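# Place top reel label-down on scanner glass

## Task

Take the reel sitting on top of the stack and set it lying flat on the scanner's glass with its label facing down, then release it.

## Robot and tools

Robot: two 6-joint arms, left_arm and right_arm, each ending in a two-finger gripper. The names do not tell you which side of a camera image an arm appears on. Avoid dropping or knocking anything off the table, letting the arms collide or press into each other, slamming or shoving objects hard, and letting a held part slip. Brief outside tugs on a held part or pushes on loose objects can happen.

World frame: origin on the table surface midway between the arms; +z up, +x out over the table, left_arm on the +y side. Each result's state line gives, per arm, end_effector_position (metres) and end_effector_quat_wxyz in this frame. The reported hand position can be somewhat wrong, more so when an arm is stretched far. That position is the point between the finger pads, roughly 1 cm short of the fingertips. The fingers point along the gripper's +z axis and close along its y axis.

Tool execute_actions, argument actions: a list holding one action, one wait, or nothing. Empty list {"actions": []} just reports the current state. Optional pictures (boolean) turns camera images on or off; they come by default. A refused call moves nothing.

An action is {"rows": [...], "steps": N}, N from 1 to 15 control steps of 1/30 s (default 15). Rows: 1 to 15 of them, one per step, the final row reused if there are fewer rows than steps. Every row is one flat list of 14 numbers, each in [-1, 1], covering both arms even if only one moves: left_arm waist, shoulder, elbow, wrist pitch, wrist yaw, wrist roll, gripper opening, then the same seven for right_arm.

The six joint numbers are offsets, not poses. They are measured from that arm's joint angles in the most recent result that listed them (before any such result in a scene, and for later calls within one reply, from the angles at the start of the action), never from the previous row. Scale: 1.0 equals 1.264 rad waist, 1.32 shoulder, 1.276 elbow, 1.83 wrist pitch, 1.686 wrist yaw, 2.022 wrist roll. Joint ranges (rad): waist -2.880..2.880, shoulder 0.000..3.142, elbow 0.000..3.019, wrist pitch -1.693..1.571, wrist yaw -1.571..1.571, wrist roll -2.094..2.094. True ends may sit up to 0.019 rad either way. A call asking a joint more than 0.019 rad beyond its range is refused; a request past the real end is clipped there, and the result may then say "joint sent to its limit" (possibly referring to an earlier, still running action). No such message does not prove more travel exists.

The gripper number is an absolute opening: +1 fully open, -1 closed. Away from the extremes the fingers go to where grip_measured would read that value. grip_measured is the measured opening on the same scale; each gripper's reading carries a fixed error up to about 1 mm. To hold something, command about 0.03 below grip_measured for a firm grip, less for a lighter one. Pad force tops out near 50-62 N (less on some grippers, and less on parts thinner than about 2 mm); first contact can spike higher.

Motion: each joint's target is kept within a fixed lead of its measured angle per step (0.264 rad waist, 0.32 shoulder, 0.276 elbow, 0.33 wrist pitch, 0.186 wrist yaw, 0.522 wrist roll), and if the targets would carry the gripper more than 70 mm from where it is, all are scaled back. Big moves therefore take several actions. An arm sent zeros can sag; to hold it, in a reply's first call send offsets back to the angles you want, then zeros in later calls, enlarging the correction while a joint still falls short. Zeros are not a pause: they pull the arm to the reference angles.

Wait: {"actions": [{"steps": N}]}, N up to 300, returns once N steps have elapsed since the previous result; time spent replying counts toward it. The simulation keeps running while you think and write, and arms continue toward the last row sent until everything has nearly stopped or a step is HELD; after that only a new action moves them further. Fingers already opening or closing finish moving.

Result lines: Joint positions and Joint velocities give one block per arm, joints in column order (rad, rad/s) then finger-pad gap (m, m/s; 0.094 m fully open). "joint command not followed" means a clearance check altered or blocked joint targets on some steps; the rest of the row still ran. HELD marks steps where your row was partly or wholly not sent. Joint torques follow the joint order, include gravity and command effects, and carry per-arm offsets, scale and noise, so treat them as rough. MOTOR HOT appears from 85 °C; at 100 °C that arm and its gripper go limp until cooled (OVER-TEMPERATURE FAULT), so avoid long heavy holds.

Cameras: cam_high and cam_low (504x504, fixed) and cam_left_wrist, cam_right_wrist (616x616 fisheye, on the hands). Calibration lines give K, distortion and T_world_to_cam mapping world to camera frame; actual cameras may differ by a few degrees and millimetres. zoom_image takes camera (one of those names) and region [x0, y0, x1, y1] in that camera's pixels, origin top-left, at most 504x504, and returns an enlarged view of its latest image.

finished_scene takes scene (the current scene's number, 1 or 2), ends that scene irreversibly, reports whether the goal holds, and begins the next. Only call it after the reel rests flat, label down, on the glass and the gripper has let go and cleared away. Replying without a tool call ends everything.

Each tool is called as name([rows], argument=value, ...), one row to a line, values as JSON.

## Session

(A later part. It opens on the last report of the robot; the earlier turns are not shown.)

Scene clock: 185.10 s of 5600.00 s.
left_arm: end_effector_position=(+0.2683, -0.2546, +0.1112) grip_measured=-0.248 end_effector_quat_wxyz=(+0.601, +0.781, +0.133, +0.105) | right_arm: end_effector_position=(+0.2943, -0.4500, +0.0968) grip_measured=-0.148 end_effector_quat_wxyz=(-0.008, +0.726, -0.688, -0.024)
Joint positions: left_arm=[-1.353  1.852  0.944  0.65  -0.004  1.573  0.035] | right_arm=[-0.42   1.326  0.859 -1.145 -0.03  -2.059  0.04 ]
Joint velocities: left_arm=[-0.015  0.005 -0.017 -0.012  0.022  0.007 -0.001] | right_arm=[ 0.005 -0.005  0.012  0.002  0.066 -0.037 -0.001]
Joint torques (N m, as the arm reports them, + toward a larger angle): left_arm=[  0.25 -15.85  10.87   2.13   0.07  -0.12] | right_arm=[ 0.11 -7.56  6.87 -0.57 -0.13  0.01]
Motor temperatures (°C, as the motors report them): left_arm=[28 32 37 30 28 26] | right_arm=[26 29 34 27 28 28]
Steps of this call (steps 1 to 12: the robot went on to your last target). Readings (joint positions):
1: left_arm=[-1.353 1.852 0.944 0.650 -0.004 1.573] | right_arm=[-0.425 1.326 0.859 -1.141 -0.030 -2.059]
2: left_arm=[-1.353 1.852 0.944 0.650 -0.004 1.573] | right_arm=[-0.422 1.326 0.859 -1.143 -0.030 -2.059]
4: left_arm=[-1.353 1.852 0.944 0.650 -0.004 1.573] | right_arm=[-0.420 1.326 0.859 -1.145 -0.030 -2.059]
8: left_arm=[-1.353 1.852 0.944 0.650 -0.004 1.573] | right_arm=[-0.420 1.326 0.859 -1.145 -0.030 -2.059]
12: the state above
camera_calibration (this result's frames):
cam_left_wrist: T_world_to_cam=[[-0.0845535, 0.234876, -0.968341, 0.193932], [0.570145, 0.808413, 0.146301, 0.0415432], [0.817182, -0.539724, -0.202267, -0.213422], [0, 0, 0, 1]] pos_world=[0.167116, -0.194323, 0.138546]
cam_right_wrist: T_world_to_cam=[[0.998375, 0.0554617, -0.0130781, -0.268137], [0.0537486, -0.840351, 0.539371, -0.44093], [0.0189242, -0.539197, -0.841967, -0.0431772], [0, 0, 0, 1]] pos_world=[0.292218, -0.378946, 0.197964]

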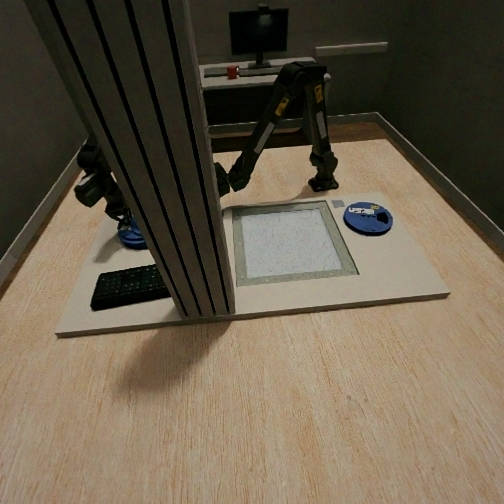

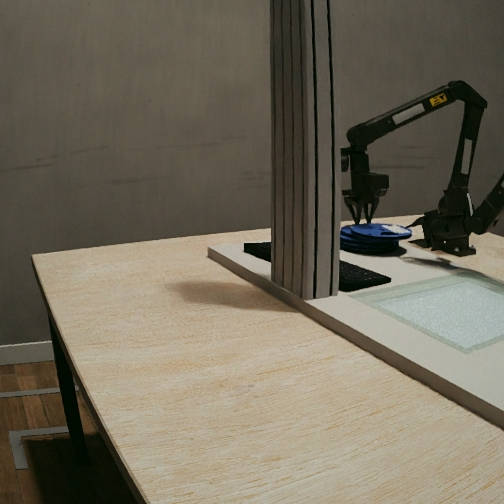

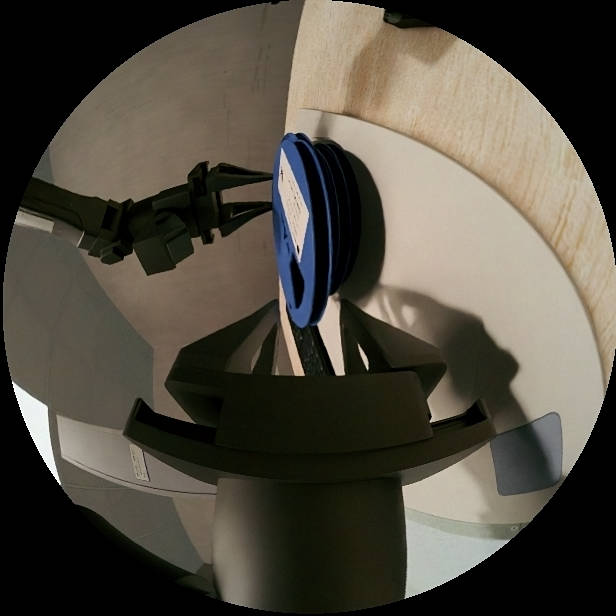

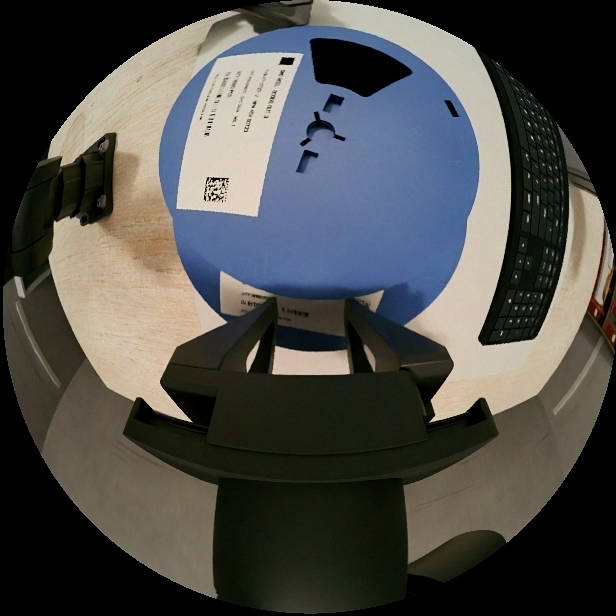

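execute_actions([
  {"rows":[[-0.005,0.014,0.03,0,0,0,-0.25,0.008,0,0,-0.006,0,0,-0.15],[-0.01,0.018,0.032,0,0,0,-0.25,0.008,0,0,-0.006,0,0,-0.15],[-0.014,0.022,0.036,0,0,0,-0.25,0.008,0,0,-0.006,0,0,-0.15],[-0.014,0.026,0.04,0,0,0,-0.25,0.008,0,0,-0.006,0,0,-0.15],[-0.014,0.03,0.045,0,0,0,-0.25,0.008,0,0,-0.006,0,0,-0.15],[-0.014,0.034,0.05,0,0,0,-0.25,0.008,0,0,-0.006,0,0,-0.15],[-0.014,0.038,0.055,0,0,0,-0.25,0.008,0,0,-0.006,0,0,-0.15],[-0.014,0.042,0.06,0,0,0,-0.25,0.008,0,0,-0.006,0,0,-0.15],[-0.014,0.046,0.065,0,0,0,-0.25,0.008,0,0,-0.006,0,0,-0.15],[-0.014,0.05,0.07,0,0,0,-0.25,0.008,0,0,-0.006,0,0,-0.15],[-0.014,0.053,0.075,0,0,0,-0.25,0.008,0,0,-0.006,0,0,-0.15],[-0.014,0.055,0.079,0,0,0,-0.25,0.008,0,0,-0.006,0,0,-0.15],[-0.014,0.056,0.082,0,0,0,-0.25,0.008,0,0,-0.006,0,0,-0.15]],"steps":15},
], pictures=false)

execute_actions([
  {"steps":12},
])

zoom_image(camera="cam_left_wrist", region=[220, 120, 420, 380])

Scene clock: 224.60 s of 5600.00 s.
left_arm: end_effector_position=(+0.2754, -0.2757, +0.1086) grip_measured=-0.248 end_effector_quat_wxyz=(+0.606, +0.777, +0.132, +0.105) | right_arm: end_effector_position=(+0.2943, -0.4500, +0.0968) grip_measured=-0.148 end_effector_quat_wxyz=(-0.008, +0.726, -0.688, -0.024)
Joint positions: left_arm=[-1.353  1.903  1.008  0.65  -0.004  1.573  0.035] | right_arm=[-0.42   1.326  0.859 -1.145 -0.03  -2.059  0.04 ]
Joint velocities: left_arm=[ 0.015  0.063  0.037 -0.007  0.022  0.066 -0.001] | right_arm=[-0.015 -0.005 -0.012 -0.002  0.007 -0.007  0.001]
Joint torques (N m, as the arm reports them, + toward a larger angle): left_arm=[ -1.07 -16.17  10.91   2.15   0.07  -0.11] | right_arm=[ 0.13 -7.58  6.9  -0.47 -0.09  0.01]
Motor temperatures (°C, as the motors report them): left_arm=[28 32 37 30 28 26] | right_arm=[26 29 34 27 28 28]
Steps of this call (steps 1 to 30: the robot went on to your last target; steps 31 to 90: nothing new was sent; then 36.00 s passed at rest; steps 91 to 105: all 15 steps of this action). Readings (joint positions):
91: left_arm=[-1.353 1.852 0.944 0.650 -0.004 1.573] | right_arm=[-0.420 1.326 0.859 -1.145 -0.030 -2.059]
92: left_arm=[-1.353 1.852 0.944 0.650 -0.004 1.573] | right_arm=[-0.420 1.326 0.859 -1.145 -0.030 -2.059]
94: left_arm=[-1.353 1.853 0.946 0.650 -0.004 1.573] | right_arm=[-0.420 1.326 0.859 -1.145 -0.030 -2.059]
98: left_arm=[-1.353 1.868 0.969 0.650 -0.004 1.573] | right_arm=[-0.420 1.326 0.859 -1.145 -0.030 -2.059]
105: the state above

Scene clock: 225.00 s of 5600.00 s.
left_arm: end_effector_position=(+0.2755, -0.2761, +0.1084) grip_measured=-0.248 end_effector_quat_wxyz=(+0.606, +0.777, +0.132, +0.105) | right_arm: end_effector_position=(+0.2943, -0.4500, +0.0968) grip_measured=-0.148 end_effector_quat_wxyz=(-0.008, +0.726, -0.688, -0.024)
Joint positions: left_arm=[-1.353  1.904  1.009  0.65  -0.004  1.573  0.035] | right_arm=[-0.42   1.326  0.859 -1.145 -0.03  -2.059  0.04 ]
Joint velocities: left_arm=[ 0.005  0.015 -0.017  0.007 -0.051 -0.007 -0.   ] | right_arm=[ 0.005 -0.015 -0.007  0.007  0.051  0.007 -0.   ]
Joint torques (N m, as the arm reports them, + toward a larger angle): left_arm=[ -1.06 -16.31  11.13   2.22   0.06  -0.12] | right_arm=[ 0.13 -7.56  6.9  -0.46 -0.09  0.01]
Motor temperatures (°C, as the motors report them): left_arm=[28 32 37 30 28 26] | right_arm=[26 29 34 27 28 28]
Steps of this call (steps 1 to 12: the robot went on to your last target). Readings (joint positions):
1: left_arm=[-1.353 1.904 1.009 0.650 -0.004 1.573] | right_arm=[-0.420 1.326 0.859 -1.145 -0.030 -2.059]
2: left_arm=[-1.353 1.904 1.009 0.650 -0.004 1.573] | right_arm=[-0.420 1.326 0.859 -1.145 -0.030 -2.059]
4: left_arm=[-1.353 1.904 1.009 0.650 -0.004 1.573] | right_arm=[-0.420 1.326 0.859 -1.145 -0.030 -2.059]
8: left_arm=[-1.353 1.904 1.009 0.650 -0.004 1.573] | right_arm=[-0.420 1.326 0.859 -1.145 -0.030 -2.059]
12: the state above
camera_calibration (this result's frames):
cam_left_wrist: T_world_to_cam=[[-0.0800682, 0.222333, -0.971678, 0.192545], [0.569808, 0.810041, 0.138395, 0.056557], [0.817868, -0.542588, -0.191545, -0.233596], [0, 0, 0, 1]] pos_world=[0.174241, -0.215369, 0.13452]
cam_right_wrist: T_world_to_cam=[[0.998375, 0.0554617, -0.0130781, -0.268137], [0.0537486, -0.840351, 0.539371, -0.44093], [0.0189242, -0.539197, -0.841967, -0.0431772], [0, 0, 0, 1]] pos_world=[0.292218, -0.378946, 0.197964]

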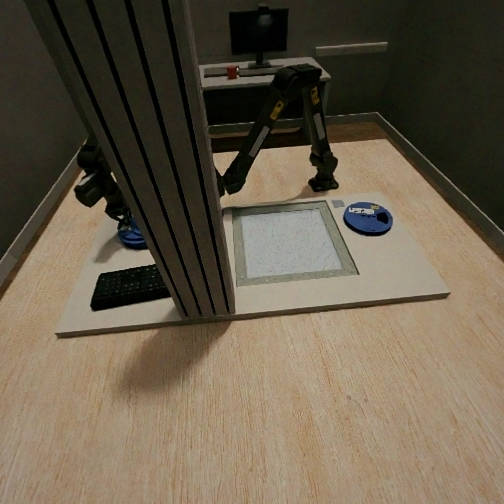

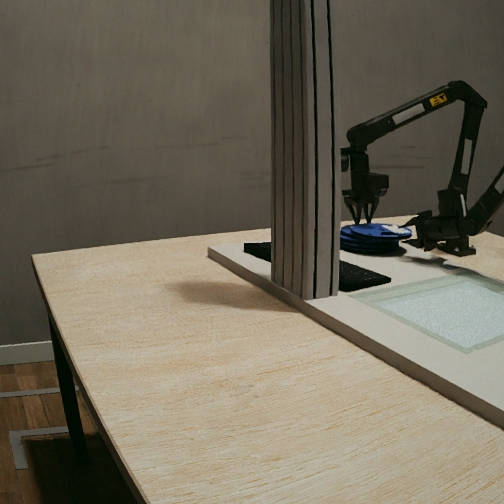

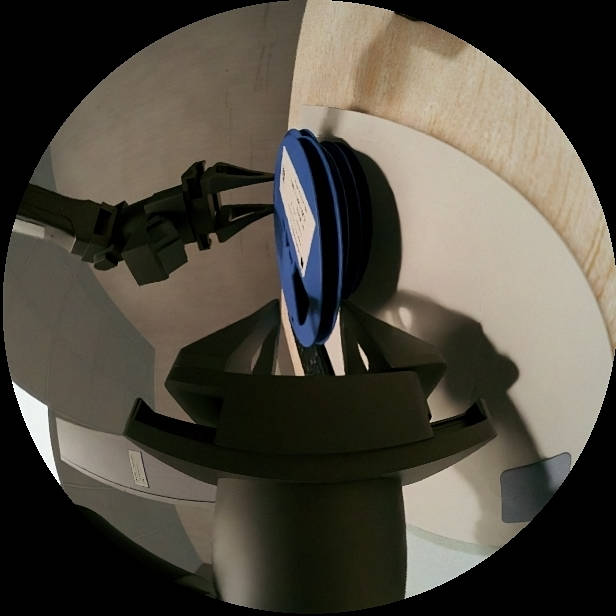

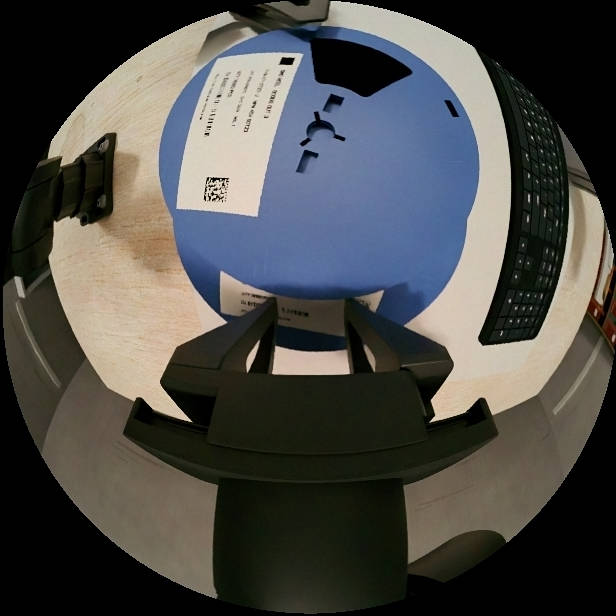

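Region (220, 120, 420, 380) of cam_left_wrist's 616x616 image, scaled by 1.938, with more detail than that image has; it fills the left 388 columns of this view, and the rest is white.

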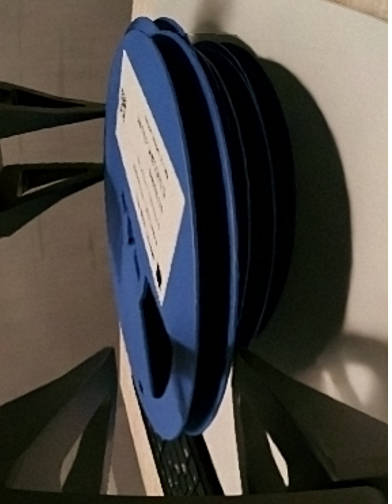

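execute_actions([
  {"rows":[[-0.014,0.018,0.03,0,0,0,-0.23,0.008,0,0,-0.006,0,0,-0.15],[-0.018,0.022,0.03,0,0,0,-0.22,0.008,0,0,-0.006,0,0,-0.15],[-0.022,0.026,0.03,0,0,0,-0.22,0.008,0,0,-0.006,0,0,-0.15],[-0.026,0.03,0.03,0,0,0,-0.22,0.008,0,0,-0.006,0,0,-0.15],[-0.029,0.034,0.033,0,0,0,-0.22,0.008,0,0,-0.006,0,0,-0.15],[-0.032,0.038,0.038,0,0,0,-0.22,0.008,0,0,-0.006,0,0,-0.15],[-0.032,0.042,0.043,0,0,0,-0.22,0.008,0,0,-0.006,0,0,-0.15],[-0.032,0.046,0.048,0,0,0,-0.22,0.008,0,0,-0.006,0,0,-0.15],[-0.032,0.05,0.053,0,0,0,-0.22,0.008,0,0,-0.006,0,0,-0.15],[-0.032,0.054,0.058,0,0,0,-0.22,0.008,0,0,-0.006,0,0,-0.15],[-0.032,0.058,0.063,0,0,0,-0.22,0.008,0,0,-0.006,0,0,-0.15],[-0.032,0.062,0.068,0,0,0,-0.22,0.008,0,0,-0.006,0,0,-0.15],[-0.032,0.065,0.073,0,0,0,-0.22,0.008,0,0,-0.006,0,0,-0.15],[-0.032,0.068,0.078,0,0,0,-0.22,0.008,0,0,-0.006,0,0,-0.15],[-0.032,0.068,0.082,0,0,0,-0.22,0.008,0,0,-0.006,0,0,-0.15]],"steps":15},
], pictures=false)

execute_actions([
  {"steps":12},
])

zoom_image(camera="cam_left_wrist", region=[220, 120, 420, 380])

Scene clock: 241.77 s of 5600.00 s.
left_arm: end_effector_position=(+0.2611, -0.2994, +0.0917) grip_measured=-0.222 end_effector_quat_wxyz=(+0.604, +0.782, +0.121, +0.096) | right_arm: end_effector_position=(+0.2943, -0.4500, +0.0968) grip_measured=-0.148 end_effector_quat_wxyz=(-0.008, +0.726, -0.688, -0.024)
Joint positions: left_arm=[-1.383  1.967  1.064  0.65  -0.004  1.573  0.037] | right_arm=[-0.42   1.326  0.859 -1.145 -0.03  -2.059  0.04 ]
Joint velocities: left_arm=[ 0.005  0.122  0.164 -0.012  0.051 -0.007 -0.001] | right_arm=[ 0.005 -0.015 -0.007  0.002 -0.007 -0.037 -0.001]
Joint torques (N m, as the arm reports them, + toward a larger angle): left_arm=[ -0.35 -17.95  11.13   2.23   0.1   -0.13] | right_arm=[ 0.14 -7.52  6.91 -0.46 -0.09  0.01]
Motor temperatures (°C, as the motors report them): left_arm=[28 32 38 30 28 26] | right_arm=[26 29 34 27 28 28]
Steps of this call (steps 1 to 15: the robot went on to your last target; steps 16 to 90: nothing new was sent; then 13.27 s passed at rest; steps 91 to 105: all 15 steps of this action). Readings (joint positions):
91: left_arm=[-1.353 1.904 1.009 0.650 -0.004 1.573] | right_arm=[-0.420 1.326 0.859 -1.145 -0.030 -2.059]
92: left_arm=[-1.353 1.904 1.009 0.650 -0.004 1.573] | right_arm=[-0.420 1.326 0.859 -1.145 -0.030 -2.059]
94: left_arm=[-1.356 1.906 1.009 0.650 -0.004 1.573] | right_arm=[-0.420 1.326 0.859 -1.145 -0.030 -2.059]
98: left_arm=[-1.370 1.922 1.020 0.650 -0.004 1.573] | right_arm=[-0.420 1.326 0.859 -1.145 -0.030 -2.059]
105: the state above

Scene clock: 242.17 s of 5600.00 s.
left_arm: end_effector_position=(+0.2624, -0.3032, +0.0932) grip_measured=-0.222 end_effector_quat_wxyz=(+0.607, +0.780, +0.121, +0.096) | right_arm: end_effector_position=(+0.2943, -0.4500, +0.0968) grip_measured=-0.148 end_effector_quat_wxyz=(-0.008, +0.726, -0.688, -0.024)
Joint positions: left_arm=[-1.383  1.973  1.075  0.65  -0.004  1.573  0.037] | right_arm=[-0.42   1.326  0.859 -1.145 -0.03  -2.059  0.04 ]
Joint velocities: left_arm=[-0.005 -0.015 -0.012 -0.012 -0.037 -0.037 -0.002] | right_arm=[ 0.005 -0.005  0.012  0.002  0.007  0.022  0.   ]
Joint torques (N m, as the arm reports them, + toward a larger angle): left_arm=[ -0.42 -17.51  11.08   2.19   0.08  -0.14] | right_arm=[ 0.15 -7.49  6.9  -0.46 -0.09  0.01]
Motor temperatures (°C, as the motors report them): left_arm=[28 32 38 30 28 26] | right_arm=[26 29 34 27 28 28]
Steps of this call (steps 1 to 12: the robot went on to your last target). Readings (joint positions):
1: left_arm=[-1.383 1.971 1.068 0.650 -0.004 1.573] | right_arm=[-0.420 1.326 0.859 -1.145 -0.030 -2.059]
2: left_arm=[-1.383 1.972 1.072 0.650 -0.004 1.573] | right_arm=[-0.420 1.326 0.859 -1.145 -0.030 -2.059]
4: left_arm=[-1.383 1.973 1.074 0.650 -0.004 1.573] | right_arm=[-0.420 1.326 0.859 -1.145 -0.030 -2.059]
8: left_arm=[-1.383 1.973 1.075 0.650 -0.004 1.573] | right_arm=[-0.420 1.326 0.859 -1.145 -0.030 -2.059]
12: the state above
camera_calibration (this result's frames):
cam_left_wrist: T_world_to_cam=[[-0.0742259, 0.227471, -0.970952, 0.182682], [0.594085, 0.792098, 0.140154, 0.0761803], [0.80097, -0.566425, -0.193931, -0.243071], [0, 0, 0, 1]] pos_world=[0.162995, -0.239579, 0.119559]
cam_right_wrist: T_world_to_cam=[[0.998375, 0.0554617, -0.0130781, -0.268137], [0.0537486, -0.840351, 0.539371, -0.44093], [0.0189242, -0.539197, -0.841967, -0.0431772], [0, 0, 0, 1]] pos_world=[0.292218, -0.378946, 0.197964]

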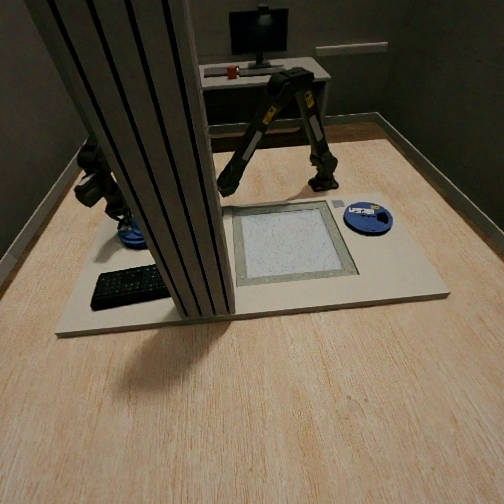

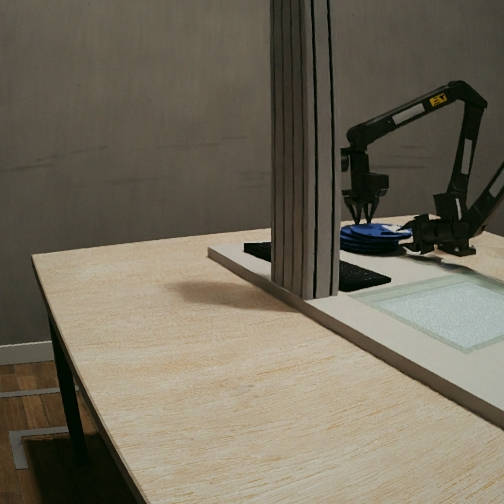

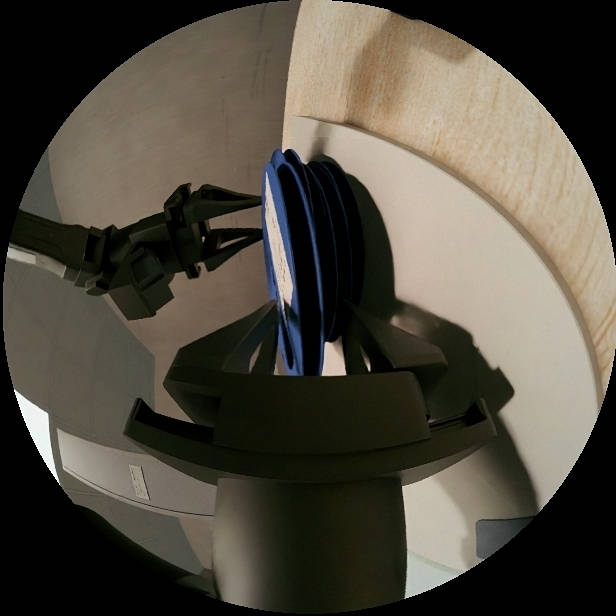

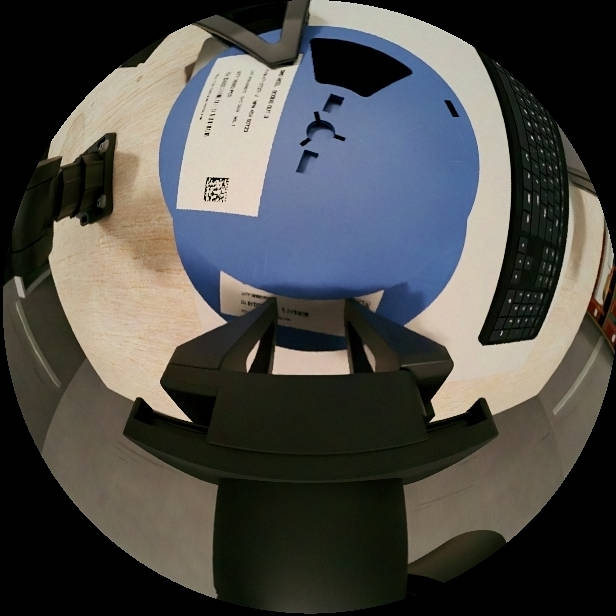

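Region (220, 120, 420, 380) of cam_left_wrist's 616x616 image, scaled by 1.938, with more detail than that image has; it fills the left 388 columns of this view, and the rest is white.

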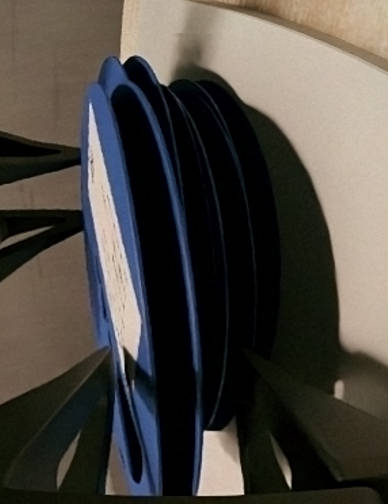

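execute_actions([
  {"rows":[[0,0,0.03,0.014,0,0,-0.24,0.008,0,0,-0.006,0,0,-0.15],[0,0,0.03,0.02,0,0,-0.27,0.008,0,0,-0.006,0,0,-0.15],[0,0,0.03,0.026,0,0,-0.3,0.008,0,0,-0.006,0,0,-0.15],[0,0,0.03,0.032,0,0,-0.34,0.008,0,0,-0.006,0,0,-0.15],[0,0,0.03,0.038,0,0,-0.38,0.008,0,0,-0.006,0,0,-0.15],[0,0,0.03,0.044,0,0,-0.42,0.008,0,0,-0.006,0,0,-0.15],[0,0,0.03,0.05,0,0,-0.46,0.008,0,0,-0.006,0,0,-0.15],[0,0,0.03,0.056,0,0,-0.5,0.008,0,0,-0.006,0,0,-0.15],[0,0,0.03,0.062,0,0,-0.53,0.008,0,0,-0.006,0,0,-0.15],[0,0,0.03,0.068,0,0,-0.56,0.008,0,0,-0.006,0,0,-0.15],[0,0,0.03,0.073,0,0,-0.59,0.008,0,0,-0.006,0,0,-0.15],[0,0,0.03,0.078,0,0,-0.61,0.008,0,0,-0.006,0,0,-0.15],[0,0,0.03,0.082,0,0,-0.63,0.008,0,0,-0.006,0,0,-0.15],[0,0,0.03,0.085,0,0,-0.65,0.008,0,0,-0.006,0,0,-0.15]],"steps":15},
], pictures=false)

execute_actions([
  {"steps":12},
])

zoom_image(camera="cam_left_wrist", region=[220, 120, 420, 380])

Scene clock: 263.90 s of 5600.00 s.
left_arm: end_effector_position=(+0.2640, -0.3084, +0.1213) grip_measured=-0.646 end_effector_quat_wxyz=(+0.651, +0.743, +0.115, +0.103) | right_arm: end_effector_position=(+0.2943, -0.4500, +0.0968) grip_measured=-0.148 end_effector_quat_wxyz=(-0.008, +0.726, -0.688, -0.024)
Joint positions: left_arm=[-1.383  1.973  1.075  0.767 -0.004  1.573  0.017] | right_arm=[-0.42   1.326  0.859 -1.145 -0.03  -2.059  0.04 ]
Joint velocities: left_arm=[-0.005 -0.005  0.002  0.129 -0.022  0.066 -0.005] | right_arm=[-0.015 -0.015 -0.007 -0.002 -0.007 -0.007 -0.001]
Joint torques (N m, as the arm reports them, + toward a larger angle): left_arm=[  0.43 -19.27  11.     3.35   0.04  -0.16] | right_arm=[ 0.25 -7.49  6.86 -0.44 -0.09  0.01]
Motor temperatures (°C, as the motors report them): left_arm=[28 32 38 30 28 26] | right_arm=[26 29 34 27 28 28]
Steps of this call (steps 1 to 30: the robot went on to your last target; steps 31 to 90: nothing new was sent; then 18.23 s passed at rest; steps 91 to 105: all 15 steps of this action). Readings (joint positions):
91: left_arm=[-1.383 1.973 1.075 0.650 -0.004 1.573] | right_arm=[-0.420 1.326 0.859 -1.145 -0.030 -2.059]
92: left_arm=[-1.383 1.973 1.075 0.652 -0.004 1.573] | right_arm=[-0.420 1.326 0.859 -1.145 -0.030 -2.059]
94: left_arm=[-1.383 1.973 1.075 0.665 -0.004 1.573] | right_arm=[-0.420 1.326 0.859 -1.145 -0.030 -2.059]
98: left_arm=[-1.383 1.973 1.075 0.704 -0.004 1.573] | right_arm=[-0.420 1.326 0.859 -1.145 -0.030 -2.059]
105: the state above

Scene clock: 264.30 s of 5600.00 s.
left_arm: end_effector_position=(+0.2640, -0.3086, +0.1229) grip_measured=-0.648 end_effector_quat_wxyz=(+0.654, +0.741, +0.115, +0.103) | right_arm: end_effector_position=(+0.2943, -0.4500, +0.0968) grip_measured=-0.148 end_effector_quat_wxyz=(-0.008, +0.726, -0.688, -0.024)
Joint positions: left_arm=[-1.383  1.973  1.075  0.773 -0.004  1.573  0.017] | right_arm=[-0.42   1.326  0.859 -1.145 -0.03  -2.059  0.04 ]
Joint velocities: left_arm=[-0.005 -0.024 -0.012 -0.002  0.022 -0.081  0.   ] | right_arm=[-0.005  0.005 -0.007 -0.017  0.022  0.007 -0.   ]
Joint torques (N m, as the arm reports them, + toward a larger angle): left_arm=[  0.55 -19.17  10.98   3.47   0.05  -0.14] | right_arm=[ 0.11 -7.62  6.9  -0.47 -0.09  0.01]
Motor temperatures (°C, as the motors report them): left_arm=[28 32 38 30 28 26] | right_arm=[26 29 34 27 28 28]
Steps of this call (steps 1 to 12: the robot went on to your last target). Readings (joint positions):
1: left_arm=[-1.383 1.973 1.075 0.771 -0.004 1.573] | right_arm=[-0.420 1.326 0.859 -1.145 -0.030 -2.059]
2: left_arm=[-1.383 1.973 1.075 0.772 -0.004 1.573] | right_arm=[-0.420 1.326 0.859 -1.145 -0.030 -2.059]
4: left_arm=[-1.383 1.973 1.075 0.773 -0.004 1.573] | right_arm=[-0.420 1.326 0.859 -1.145 -0.030 -2.059]
8: left_arm=[-1.383 1.973 1.075 0.773 -0.004 1.573] | right_arm=[-0.420 1.326 0.859 -1.145 -0.030 -2.059]
12: the state above
camera_calibration (this result's frames):
cam_left_wrist: T_world_to_cam=[[-0.0377137, 0.111955, -0.992997, 0.170336], [0.59021, 0.804357, 0.0682709, 0.088896], [0.806368, -0.583503, -0.0964124, -0.260383], [0, 0, 0, 1]] pos_world=[0.163921, -0.242508, 0.13797]
cam_right_wrist: T_world_to_cam=[[0.998375, 0.0554617, -0.0130781, -0.268137], [0.0537486, -0.840351, 0.539371, -0.44093], [0.0189242, -0.539197, -0.841967, -0.0431772], [0, 0, 0, 1]] pos_world=[0.292218, -0.378946, 0.197964]

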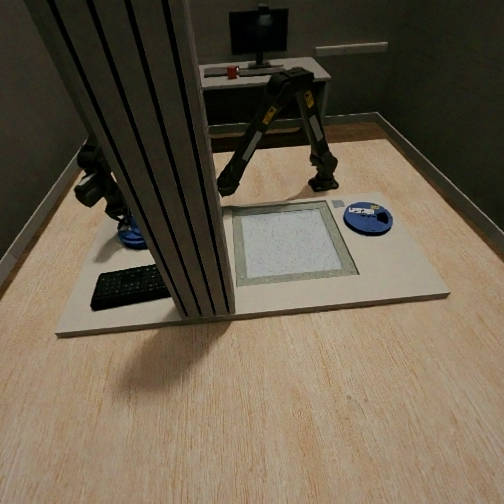

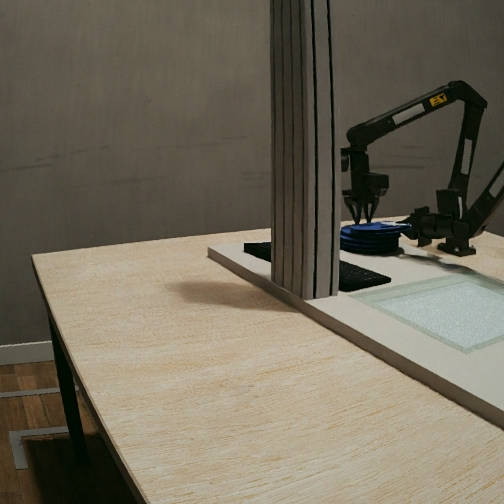

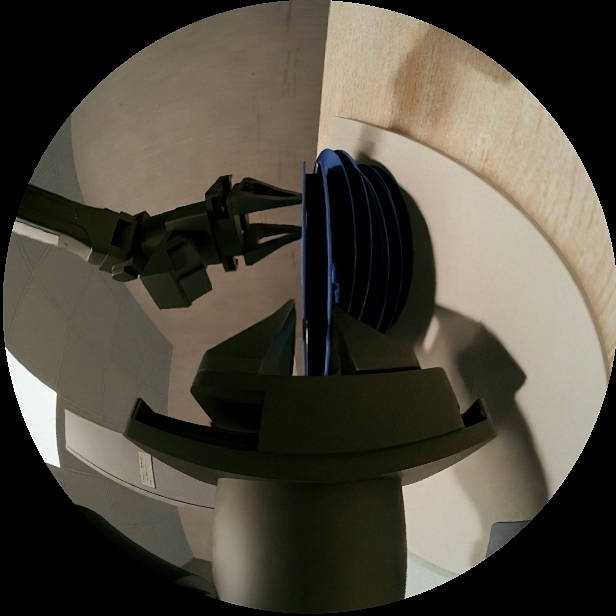

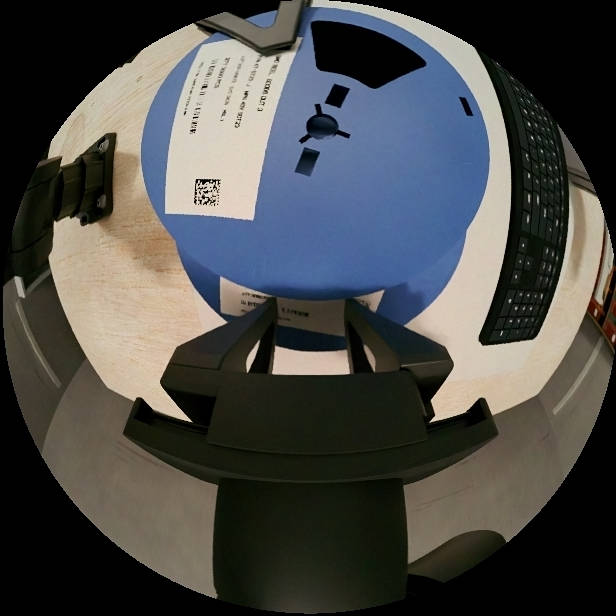

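Region (220, 120, 420, 380) of cam_left_wrist's 616x616 image, scaled by 1.938, with more detail than that image has; it fills the left 388 columns of this view, and the rest is white.

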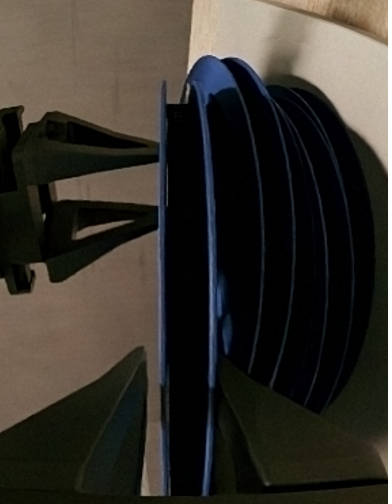

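execute_actions([
  {"rows":[[0,0,0.03,0.017,0,0,-0.68,-0.005,0,0,0,0,0,-0.15],[0,0,0.03,0.017,0,0,-0.71,-0.015,-0.005,0,0,0,0,-0.15],[0,0,0.03,0.017,0,0,-0.73,-0.03,-0.012,0,0,0,0,-0.15],[0,0,0.03,0.017,0,0,-0.75,-0.05,-0.02,0,0,0,0,-0.15],[0,0,0.03,0.017,0,0,-0.765,-0.075,-0.03,0,0,0,0,-0.15],[0,0,0.03,0.017,0,0,-0.78,-0.1,-0.04,0,0,0,0,-0.15],[0,0,0.03,0.017,0,0,-0.79,-0.13,-0.052,0,0,0,0,-0.15],[0,0,0.03,0.017,0,0,-0.8,-0.16,-0.064,0,0,0,0,-0.15],[0,0,0.03,0.017,0,0,-0.81,-0.19,-0.076,0,0,0,0,-0.15],[0,0,0.03,0.017,0,0,-0.815,-0.22,-0.088,0,0,0,0,-0.15],[0,0,0.03,0.017,0,0,-0.815,-0.245,-0.098,0,0,0,0,-0.15],[0,0,0.03,0.017,0,0,-0.815,-0.265,-0.106,0,0,0,0,-0.15],[0,0,0.03,0.017,0,0,-0.815,-0.28,-0.112,0,0,0,0,-0.15],[0,0,0.03,0.017,0,0,-0.815,-0.292,-0.117,0,0,0,0,-0.15],[0,0,0.03,0.017,0,0,-0.815,-0.3,-0.12,0,0,0,0,-0.15]],"steps":15},
], pictures=false)

Scene clock: 273.23 s of 5600.00 s.
left_arm: end_effector_position=(+0.2640, -0.3086, +0.1229) grip_measured=-0.777 end_effector_quat_wxyz=(+0.654, +0.741, +0.115, +0.103) | right_arm: end_effector_position=(+0.2278, -0.5495, +0.1426) grip_measured=-0.148 end_effector_quat_wxyz=(+0.023, -0.588, +0.807, -0.051)
Joint positions: left_arm=[-1.383  1.973  1.075  0.773 -0.004  1.573  0.01 ] | right_arm=[-0.787  1.177  0.859 -1.145 -0.03  -2.059  0.04 ]
Joint velocities: left_arm=[-0.015  0.005 -0.012  0.017 -0.022  0.022 -0.   ] | right_arm=[-0.552 -0.327 -0.007  0.012  0.007 -0.066 -0.001]
Joint torques (N m, as the arm reports them, + toward a larger angle): left_arm=[  0.13 -19.44  11.02   3.46   0.05  -0.13] | right_arm=[ 0.9  -5.66  7.64  0.29 -0.08  0.02]
Motor temperatures (°C, as the motors report them): left_arm=[28 32 38 30 28 26] | right_arm=[26 29 34 27 28 28]
Steps of this call (steps 1 to 15: the robot went on to your last target; steps 16 to 90: nothing new was sent; then 5.43 s passed at rest; steps 91 to 105: all 15 steps of this action). Readings (joint positions):
91: left_arm=[-1.383 1.973 1.075 0.773 -0.004 1.573] | right_arm=[-0.420 1.326 0.859 -1.145 -0.030 -2.059]
92: left_arm=[-1.383 1.973 1.075 0.773 -0.004 1.573] | right_arm=[-0.421 1.326 0.859 -1.145 -0.030 -2.059]
94: left_arm=[-1.383 1.973 1.075 0.773 -0.004 1.573] | right_arm=[-0.430 1.324 0.859 -1.145 -0.030 -2.059]
98: left_arm=[-1.383 1.973 1.075 0.773 -0.004 1.573] | right_arm=[-0.524 1.291 0.859 -1.145 -0.030 -2.059]
105: the state above

execute_actions([
  {"rows":[[0,-0.004,0.03,0.017,0,0,-0.815,-0.01,-0.007,0,0,0,0,-0.15],[0,-0.012,0.03,0.017,0,0,-0.815,-0.01,-0.007,0,0,0,0,-0.15],[0,-0.023,0.03,0.016,0,0,-0.815,-0.01,-0.007,0,0,0,0,-0.15],[0,-0.037,0.027,0.013,0,0,-0.815,-0.01,-0.007,0,0,0,0,-0.15],[0,-0.053,0.023,0.009,0,0,-0.815,-0.01,-0.007,0,0,0,0,-0.15],[0,-0.069,0.018,0.004,0.002,0,-0.815,-0.01,-0.007,0,0,0,0,-0.15],[0,-0.085,0.013,-0.002,0.006,0,-0.815,-0.01,-0.007,0,0,0,0,-0.15],[0,-0.101,0.007,-0.009,0.012,0,-0.815,-0.01,-0.007,0,0,0,0,-0.15],[0,-0.117,0.001,-0.017,0.02,0,-0.815,-0.01,-0.007,0,0,0,0,-0.15],[0,-0.133,-0.005,-0.026,0.031,0,-0.815,-0.01,-0.007,0,0,0,0,-0.15],[0,-0.149,-0.012,-0.036,0.044,0,-0.815,-0.01,-0.007,0,0,0,0,-0.15],[0,-0.165,-0.019,-0.046,0.06,0,-0.815,-0.01,-0.007,0,0,0,0,-0.15],[0.004,-0.18,-0.026,-0.057,0.078,-0.002,-0.815,-0.01,-0.007,0,0,0,0,-0.15],[0.008,-0.195,-0.033,-0.068,0.098,-0.005,-0.815,-0.01,-0.007,0,0,0,0,-0.15],[0.013,-0.21,-0.04,-0.08,0.12,-0.01,-0.815,-0.01,-0.007,0,0,0,0,-0.15]],"steps":15},
], pictures=false)

execute_actions([
  {"rows":[[0.018,-0.06,-0.02,-0.045,0.075,-0.014,-0.815,0,0,0,0,0,0,-0.15],[0.025,-0.075,-0.027,-0.057,0.099,-0.022,-0.815,0,0,0,0,0,0,-0.15],[0.033,-0.09,-0.034,-0.069,0.123,-0.031,-0.815,0,0,0,0,0,0,-0.15],[0.042,-0.105,-0.041,-0.081,0.147,-0.041,-0.815,0,0,0,0,0,0,-0.15],[0.052,-0.119,-0.048,-0.093,0.171,-0.052,-0.815,0,0,0,0,0,0,-0.15],[0.063,-0.133,-0.055,-0.105,0.195,-0.064,-0.815,0,0,0,0,0,0,-0.15],[0.075,-0.147,-0.062,-0.117,0.219,-0.077,-0.815,0,0,0,0,0,0,-0.15],[0.088,-0.16,-0.069,-0.129,0.243,-0.091,-0.815,0,0,0,0,0,0,-0.15],[0.102,-0.173,-0.076,-0.141,0.267,-0.106,-0.815,0,0,0,0,0,0,-0.15],[0.117,-0.185,-0.083,-0.154,0.291,-0.121,-0.815,0,0,0,0,0,0,-0.15],[0.133,-0.196,-0.09,-0.168,0.315,-0.137,-0.815,0,0,0,0,0,0,-0.15],[0.15,-0.206,-0.096,-0.183,0.339,-0.154,-0.815,0,0,0,0,0,0,-0.15],[0.168,-0.215,-0.102,-0.199,0.363,-0.171,-0.815,0,0,0,0,0,0,-0.15],[0.187,-0.223,-0.107,-0.216,0.387,-0.189,-0.815,0,0,0,0,0,0,-0.15],[0.208,-0.23,-0.112,-0.234,0.411,-0.208,-0.815,0,0,0,0,0,0,-0.15]],"steps":15},
], pictures=false)

execute_actions([
  {"rows":[[0.085,-0.022,-0.015,-0.07,0.09,-0.085,-0.815,0,0,0,0,0,0,-0.15],[0.108,-0.027,-0.019,-0.09,0.114,-0.105,-0.815,0,0,0,0,0,0,-0.15],[0.132,-0.031,-0.022,-0.111,0.138,-0.125,-0.815,0,0,0,0,0,0,-0.15],[0.156,-0.034,-0.025,-0.132,0.162,-0.145,-0.815,0,0,0,0,0,0,-0.15],[0.18,-0.036,-0.027,-0.153,0.186,-0.165,-0.815,0,0,0,0,0,0,-0.15],[0.204,-0.037,-0.029,-0.174,0.209,-0.185,-0.815,0,0,0,0,0,0,-0.15],[0.228,-0.037,-0.03,-0.195,0.231,-0.205,-0.815,0,0,0,0,0,0,-0.15],[0.252,-0.037,-0.03,-0.216,0.252,-0.225,-0.815,0,0,0,0,0,0,-0.15],[0.276,-0.037,-0.03,-0.237,0.272,-0.245,-0.815,0,0,0,0,0,0,-0.15],[0.3,-0.037,-0.03,-0.258,0.29,-0.265,-0.815,0,0,0,0,0,0,-0.15],[0.324,-0.037,-0.03,-0.279,0.306,-0.285,-0.815,0,0,0,0,0,0,-0.15],[0.348,-0.037,-0.03,-0.3,0.32,-0.305,-0.815,0,0,0,0,0,0,-0.15],[0.372,-0.037,-0.03,-0.321,0.332,-0.325,-0.815,0,0,0,0,0,0,-0.15],[0.396,-0.037,-0.03,-0.342,0.342,-0.345,-0.815,0,0,0,0,0,0,-0.15],[0.42,-0.037,-0.03,-0.363,0.35,-0.365,-0.815,0,0,0,0,0,0,-0.15]],"steps":15},
], pictures=false)

execute_actions([
  {"rows":[[0.095,0,0,-0.08,0.02,-0.09,-0.815,0,0,0,0,0,0,-0.15],[0.119,0,0,-0.101,0.02,-0.11,-0.815,0,0,0,0,0,0,-0.15],[0.143,0,0,-0.122,0.02,-0.13,-0.815,0,0,0,0,0,0,-0.15],[0.167,0,0,-0.143,0.02,-0.15,-0.815,0,0,0,0,0,0,-0.15],[0.191,0,0,-0.164,0.02,-0.17,-0.815,0,0,0,0,0,0,-0.15],[0.215,0,0,-0.184,0.02,-0.19,-0.815,0,0,0,0,0,0,-0.15],[0.238,0,0,-0.203,0.02,-0.209,-0.815,0,0,0,0,0,0,-0.15],[0.26,0,0,-0.221,0.02,-0.227,-0.815,0,0,0,0,0,0,-0.15],[0.28,0,0,-0.238,0.02,-0.244,-0.815,0,0,0,0,0,0,-0.15],[0.298,0,0,-0.253,0.02,-0.26,-0.815,0,0,0,0,0,0,-0.15],[0.314,0,0,-0.266,0.02,-0.274,-0.815,0,0,0,0,0,0,-0.15],[0.328,0,0,-0.277,0.02,-0.286,-0.815,0,0,0,0,0,0,-0.15],[0.339,0,0,-0.286,0.02,-0.295,-0.815,0,0,0,0,0,0,-0.15],[0.347,0,0,-0.292,0.02,-0.301,-0.815,0,0,0,0,0,0,-0.15],[0.352,0,0,-0.296,0.02,-0.305,-0.815,0,0,0,0,0,0,-0.15]],"steps":15},
], pictures=false)

execute_actions([
  {"steps":12},
])

Scene clock: 343.47 s of 5600.00 s.
left_arm: end_effector_position=(+0.2291, -0.2941, +0.2364) grip_measured=-0.777 end_effector_quat_wxyz=(+0.695, +0.715, +0.053, +0.047) | right_arm: end_effector_position=(+0.2225, -0.5543, +0.1474) grip_measured=-0.148 end_effector_quat_wxyz=(+0.023, -0.579, +0.813, -0.059)
Joint positions: left_arm=[-1.383  1.749  1.044  0.675  0.165  1.57   0.01 ] | right_arm=[-0.809  1.161  0.859 -1.145 -0.03  -2.059  0.04 ]
Joint velocities: left_arm=[-0.005 -0.874 -0.183 -0.515  0.96  -0.066 -0.001] | right_arm=[-0.015 -0.005 -0.012  0.007 -0.007 -0.022 -0.   ]
Joint torques (N m, as the arm reports them, + toward a larger angle): left_arm=[  1.7  -17.38   8.12   1.75  -0.07  -0.22] | right_arm=[ 0.01 -5.66  7.68  0.27 -0.09  0.03]
Motor temperatures (°C, as the motors report them): left_arm=[28 33 38 30 28 26] | right_arm=[26 28 34 27 28 28]
Steps of this call (steps 1 to 30: the robot went on to your last target; steps 31 to 90: nothing new was sent; then 66.73 s passed at rest; steps 91 to 105: all 15 steps of this action). Readings (joint positions):
91: left_arm=[-1.383 1.973 1.075 0.773 -0.004 1.573] | right_arm=[-0.809 1.161 0.859 -1.145 -0.030 -2.059]
92: left_arm=[-1.383 1.973 1.075 0.773 -0.004 1.573] | right_arm=[-0.809 1.161 0.859 -1.145 -0.030 -2.059]
94: left_arm=[-1.383 1.971 1.075 0.773 -0.004 1.573] | right_arm=[-0.809 1.161 0.859 -1.145 -0.030 -2.059]
98: left_arm=[-1.383 1.937 1.075 0.768 0.004 1.573] | right_arm=[-0.809 1.161 0.859 -1.145 -0.030 -2.059]
105: the state above

Scene clock: 343.97 s of 5600.00 s.
left_arm: end_effector_position=(+0.2120, -0.1806, +0.2618) grip_measured=-0.777 end_effector_quat_wxyz=(+0.594, +0.763, +0.053, -0.250) | right_arm: end_effector_position=(+0.2225, -0.5543, +0.1474) grip_measured=-0.148 end_effector_quat_wxyz=(+0.023, -0.579, +0.813, -0.059)
Joint positions: left_arm=[-1.181  1.48   0.915  0.315  0.82   1.288  0.01 ] | right_arm=[-0.809  1.161  0.859 -1.145 -0.03  -2.059  0.04 ]
Joint velocities: left_arm=[ 0.786 -0.278 -0.227 -0.891  1.048 -0.901 -0.   ] | right_arm=[-0.005  0.005 -0.012 -0.007 -0.022 -0.007 -0.   ]
Joint torques (N m, as the arm reports them, + toward a larger angle): left_arm=[  1.62 -14.38   9.61   1.87   0.15  -0.14] | right_arm=[-0.57 -6.13  7.68  0.28 -0.09  0.02]
Motor temperatures (°C, as the motors report them): left_arm=[28 33 38 30 28 26] | right_arm=[26 28 34 27 28 28]
Steps of this call (steps 1 to 15: all 15 steps of this action). Readings (joint positions):
1: left_arm=[-1.381 1.720 1.039 0.653 0.226 1.566] | right_arm=[-0.809 1.161 0.859 -1.145 -0.030 -2.059]
2: left_arm=[-1.379 1.691 1.033 0.630 0.287 1.560] | right_arm=[-0.809 1.161 0.859 -1.145 -0.030 -2.059]
4: left_arm=[-1.374 1.641 1.018 0.585 0.377 1.540] | right_arm=[-0.809 1.161 0.859 -1.145 -0.030 -2.059]
8: left_arm=[-1.337 1.563 0.981 0.496 0.541 1.475] | right_arm=[-0.809 1.161 0.859 -1.145 -0.030 -2.059]
15: the state above

Scene clock: 344.47 s of 5600.00 s.
left_arm: end_effector_position=(+0.2926, -0.0540, +0.2312) grip_measured=-0.777 end_effector_quat_wxyz=(+0.408, +0.705, +0.307, -0.493) | right_arm: end_effector_position=(+0.2225, -0.5543, +0.1474) grip_measured=-0.148 end_effector_quat_wxyz=(+0.023, -0.579, +0.813, -0.059)
Joint positions: left_arm=[-0.828  1.449  0.877 -0.085  1.269  0.915  0.01 ] | right_arm=[-0.809  1.161  0.859 -1.145 -0.03  -2.059  0.04 ]
Joint velocities: left_arm=[-0.151 -0.005 -0.007  0.012  0.007 -0.066 -0.001] | right_arm=[ 0.005  0.015 -0.017  0.022 -0.022  0.037  0.   ]
Joint torques (N m, as the arm reports them, + toward a larger angle): left_arm=[ -1.48 -11.73   9.54   1.96   0.83   0.01] | right_arm=[-0.62 -6.13  7.69  0.27 -0.09  0.02]
Motor temperatures (°C, as the motors report them): left_arm=[28 33 38 30 28 26] | right_arm=[26 28 34 27 28 28]
A step of this action was HELD (marked below), so the robot has no last target. An arm can still carry out its HELD step.
Steps of this call (steps 1 to 15: all 15 steps of this action). Readings (joint positions):
1: left_arm=[-1.152 1.473 0.910 0.279 0.894 1.256] | right_arm=[-0.809 1.161 0.859 -1.145 -0.030 -2.059]
2: left_arm=[-1.121 1.466 0.905 0.239 0.963 1.223] | right_arm=[-0.809 1.161 0.859 -1.145 -0.030 -2.059]
4: left_arm=[-1.057 1.455 0.895 0.161 1.055 1.152] | right_arm=[-0.809 1.161 0.859 -1.145 -0.030 -2.059]
8: left_arm=[-0.925 1.448 0.883 0.006 1.208 1.000] | right_arm=[-0.809 1.161 0.859 -1.145 -0.030 -2.059]
11: left_arm=[-0.839 1.448 0.878 -0.085 1.279 0.915] | right_arm=[-0.809 1.161 0.859 -1.145 -0.030 -2.059] HELD
12: left_arm=[-0.825 1.449 0.877 -0.085 1.271 0.915] | right_arm=[-0.809 1.161 0.859 -1.145 -0.030 -2.059] HELD
13: left_arm=[-0.822 1.449 0.877 -0.085 1.269 0.915] | right_arm=[-0.809 1.161 0.859 -1.145 -0.030 -2.059] HELD
14: left_arm=[-0.823 1.449 0.877 -0.085 1.269 0.915] | right_arm=[-0.809 1.161 0.859 -1.145 -0.030 -2.059] HELD
15: the state above HELD
joint command not followed: on one or more control steps a check withheld the commanded joint targets of the left arm, and it was not sent them on those steps. On the call's last step the targets were still withheld.
cause: the commanded joint targets would bring two parts of the arm too close to each other (its wrist (the part past joint 4) and its wrist camera, with joints 5 (wrist yaw) and 6 (wrist roll) between them); next, command targets that bring no two parts of the arm closer together.

Scene clock: 344.97 s of 5600.00 s.
left_arm: end_effector_position=(+0.3678, +0.0390, +0.2054) grip_measured=-0.777 end_effector_quat_wxyz=(+0.273, +0.530, +0.580, -0.555) | right_arm: end_effector_position=(+0.2225, -0.5543, +0.1474) grip_measured=-0.148 end_effector_quat_wxyz=(+0.023, -0.579, +0.813, -0.059)
Joint positions: left_arm=[-0.56   1.449  0.877 -0.418  1.286  0.599  0.01 ] | right_arm=[-0.809  1.161  0.859 -1.145 -0.03  -2.059  0.04 ]
Joint velocities: left_arm=[ 0.757  0.005  0.007 -0.789  0.007 -0.784 -0.   ] | right_arm=[ 0.005 -0.005  0.002 -0.002 -0.037  0.022  0.   ]
Joint torques (N m, as the arm reports them, + toward a larger angle): left_arm=[  0.58 -11.76   8.97   1.15   1.28  -0.08] | right_arm=[-0.58 -6.15  7.68  0.27 -0.09  0.03]
Motor temperatures (°C, as the motors report them): left_arm=[28 33 38 30 28 26] | right_arm=[26 28 34 27 28 28]
Steps of this call (steps 1 to 15: all 15 steps of this action). Readings (joint positions):
1: left_arm=[-0.832 1.449 0.877 -0.085 1.270 0.912] | right_arm=[-0.809 1.161 0.859 -1.145 -0.030 -2.059]
2: left_arm=[-0.833 1.449 0.877 -0.090 1.273 0.905] | right_arm=[-0.809 1.161 0.859 -1.145 -0.030 -2.059]
4: left_arm=[-0.825 1.449 0.877 -0.119 1.279 0.878] | right_arm=[-0.809 1.161 0.859 -1.145 -0.030 -2.059]
8: left_arm=[-0.756 1.449 0.877 -0.222 1.284 0.791] | right_arm=[-0.809 1.161 0.859 -1.145 -0.030 -2.059]
15: the state above

Scene clock: 345.37 s of 5600.00 s.
left_arm: end_effector_position=(+0.4022, +0.1070, +0.1954) grip_measured=-0.777 end_effector_quat_wxyz=(+0.176, +0.341, +0.715, -0.584) | right_arm: end_effector_position=(+0.2225, -0.5543, +0.1474) grip_measured=-0.148 end_effector_quat_wxyz=(+0.023, -0.579, +0.813, -0.059)
Joint positions: left_arm=[-0.379  1.449  0.877 -0.61   1.292  0.336  0.01 ] | right_arm=[-0.809  1.161  0.859 -1.145 -0.03  -2.059  0.04 ]
Joint velocities: left_arm=[-0.005  0.005  0.012 -0.037 -0.007 -0.212  0.001] | right_arm=[-0.015 -0.015 -0.007 -0.002  0.066  0.007 -0.   ]
Joint torques (N m, as the arm reports them, + toward a larger angle): left_arm=[  0.48 -11.81   8.79   0.48   1.27  -0.02] | right_arm=[-0.58 -6.13  7.68  0.27 -0.09  0.02]
Motor temperatures (°C, as the motors report them): left_arm=[28 32 38 30 28 26] | right_arm=[26 28 34 27 28 28]
Steps of this call (steps 1 to 12: the robot went on to your last target). Readings (joint positions):
1: left_arm=[-0.535 1.449 0.877 -0.444 1.287 0.570] | right_arm=[-0.809 1.161 0.859 -1.145 -0.030 -2.059]
2: left_arm=[-0.511 1.449 0.877 -0.470 1.287 0.541] | right_arm=[-0.809 1.161 0.859 -1.145 -0.030 -2.059]
4: left_arm=[-0.467 1.449 0.877 -0.520 1.290 0.482] | right_arm=[-0.809 1.161 0.859 -1.145 -0.030 -2.059]
8: left_arm=[-0.394 1.449 0.877 -0.597 1.292 0.381] | right_arm=[-0.809 1.161 0.859 -1.145 -0.030 -2.059]
12: the state above
camera_calibration (this result's frames):
cam_left_wrist: T_world_to_cam=[[-0.692094, -0.091006, 0.716047, 0.151962], [-0.487515, 0.790495, -0.370739, 0.188839], [-0.532292, -0.60567, -0.591463, 0.515281], [0, 0, 0, 1]] pos_world=[0.471514, 0.176643, 0.265967]
cam_right_wrist: T_world_to_cam=[[0.938205, -0.319839, 0.13219, -0.406047], [-0.332798, -0.72899, 0.59818, -0.412905], [-0.0949562, -0.605208, -0.790384, -0.07427], [0, 0, 0, 1]] pos_world=[0.236489, -0.475822, 0.241965]

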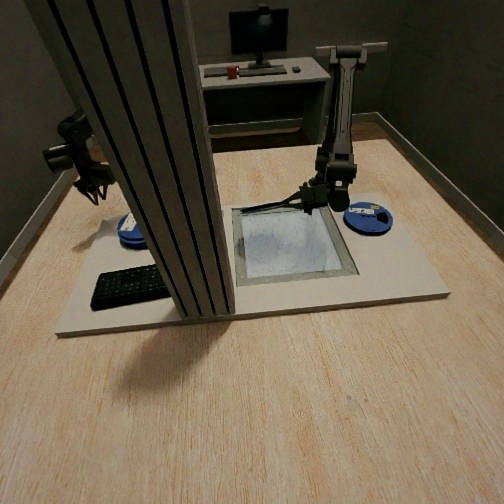

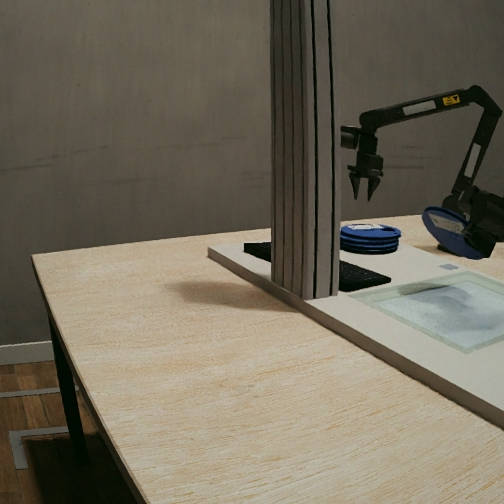

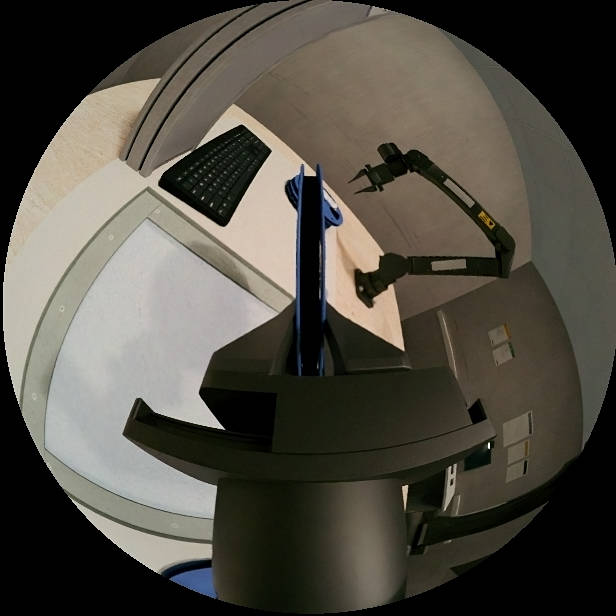

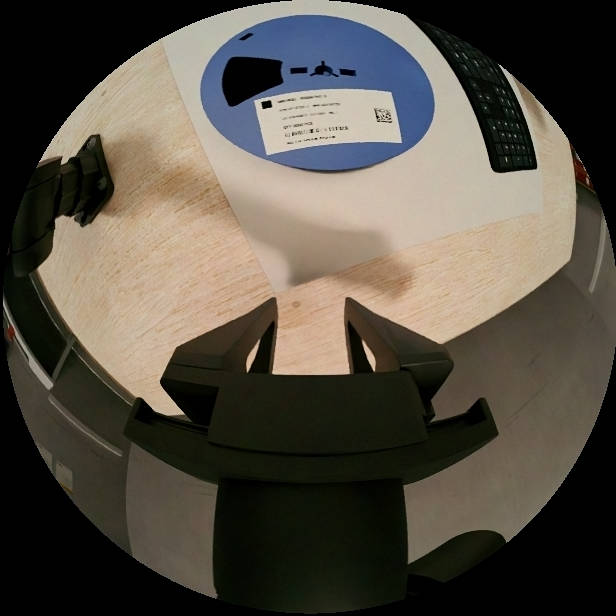

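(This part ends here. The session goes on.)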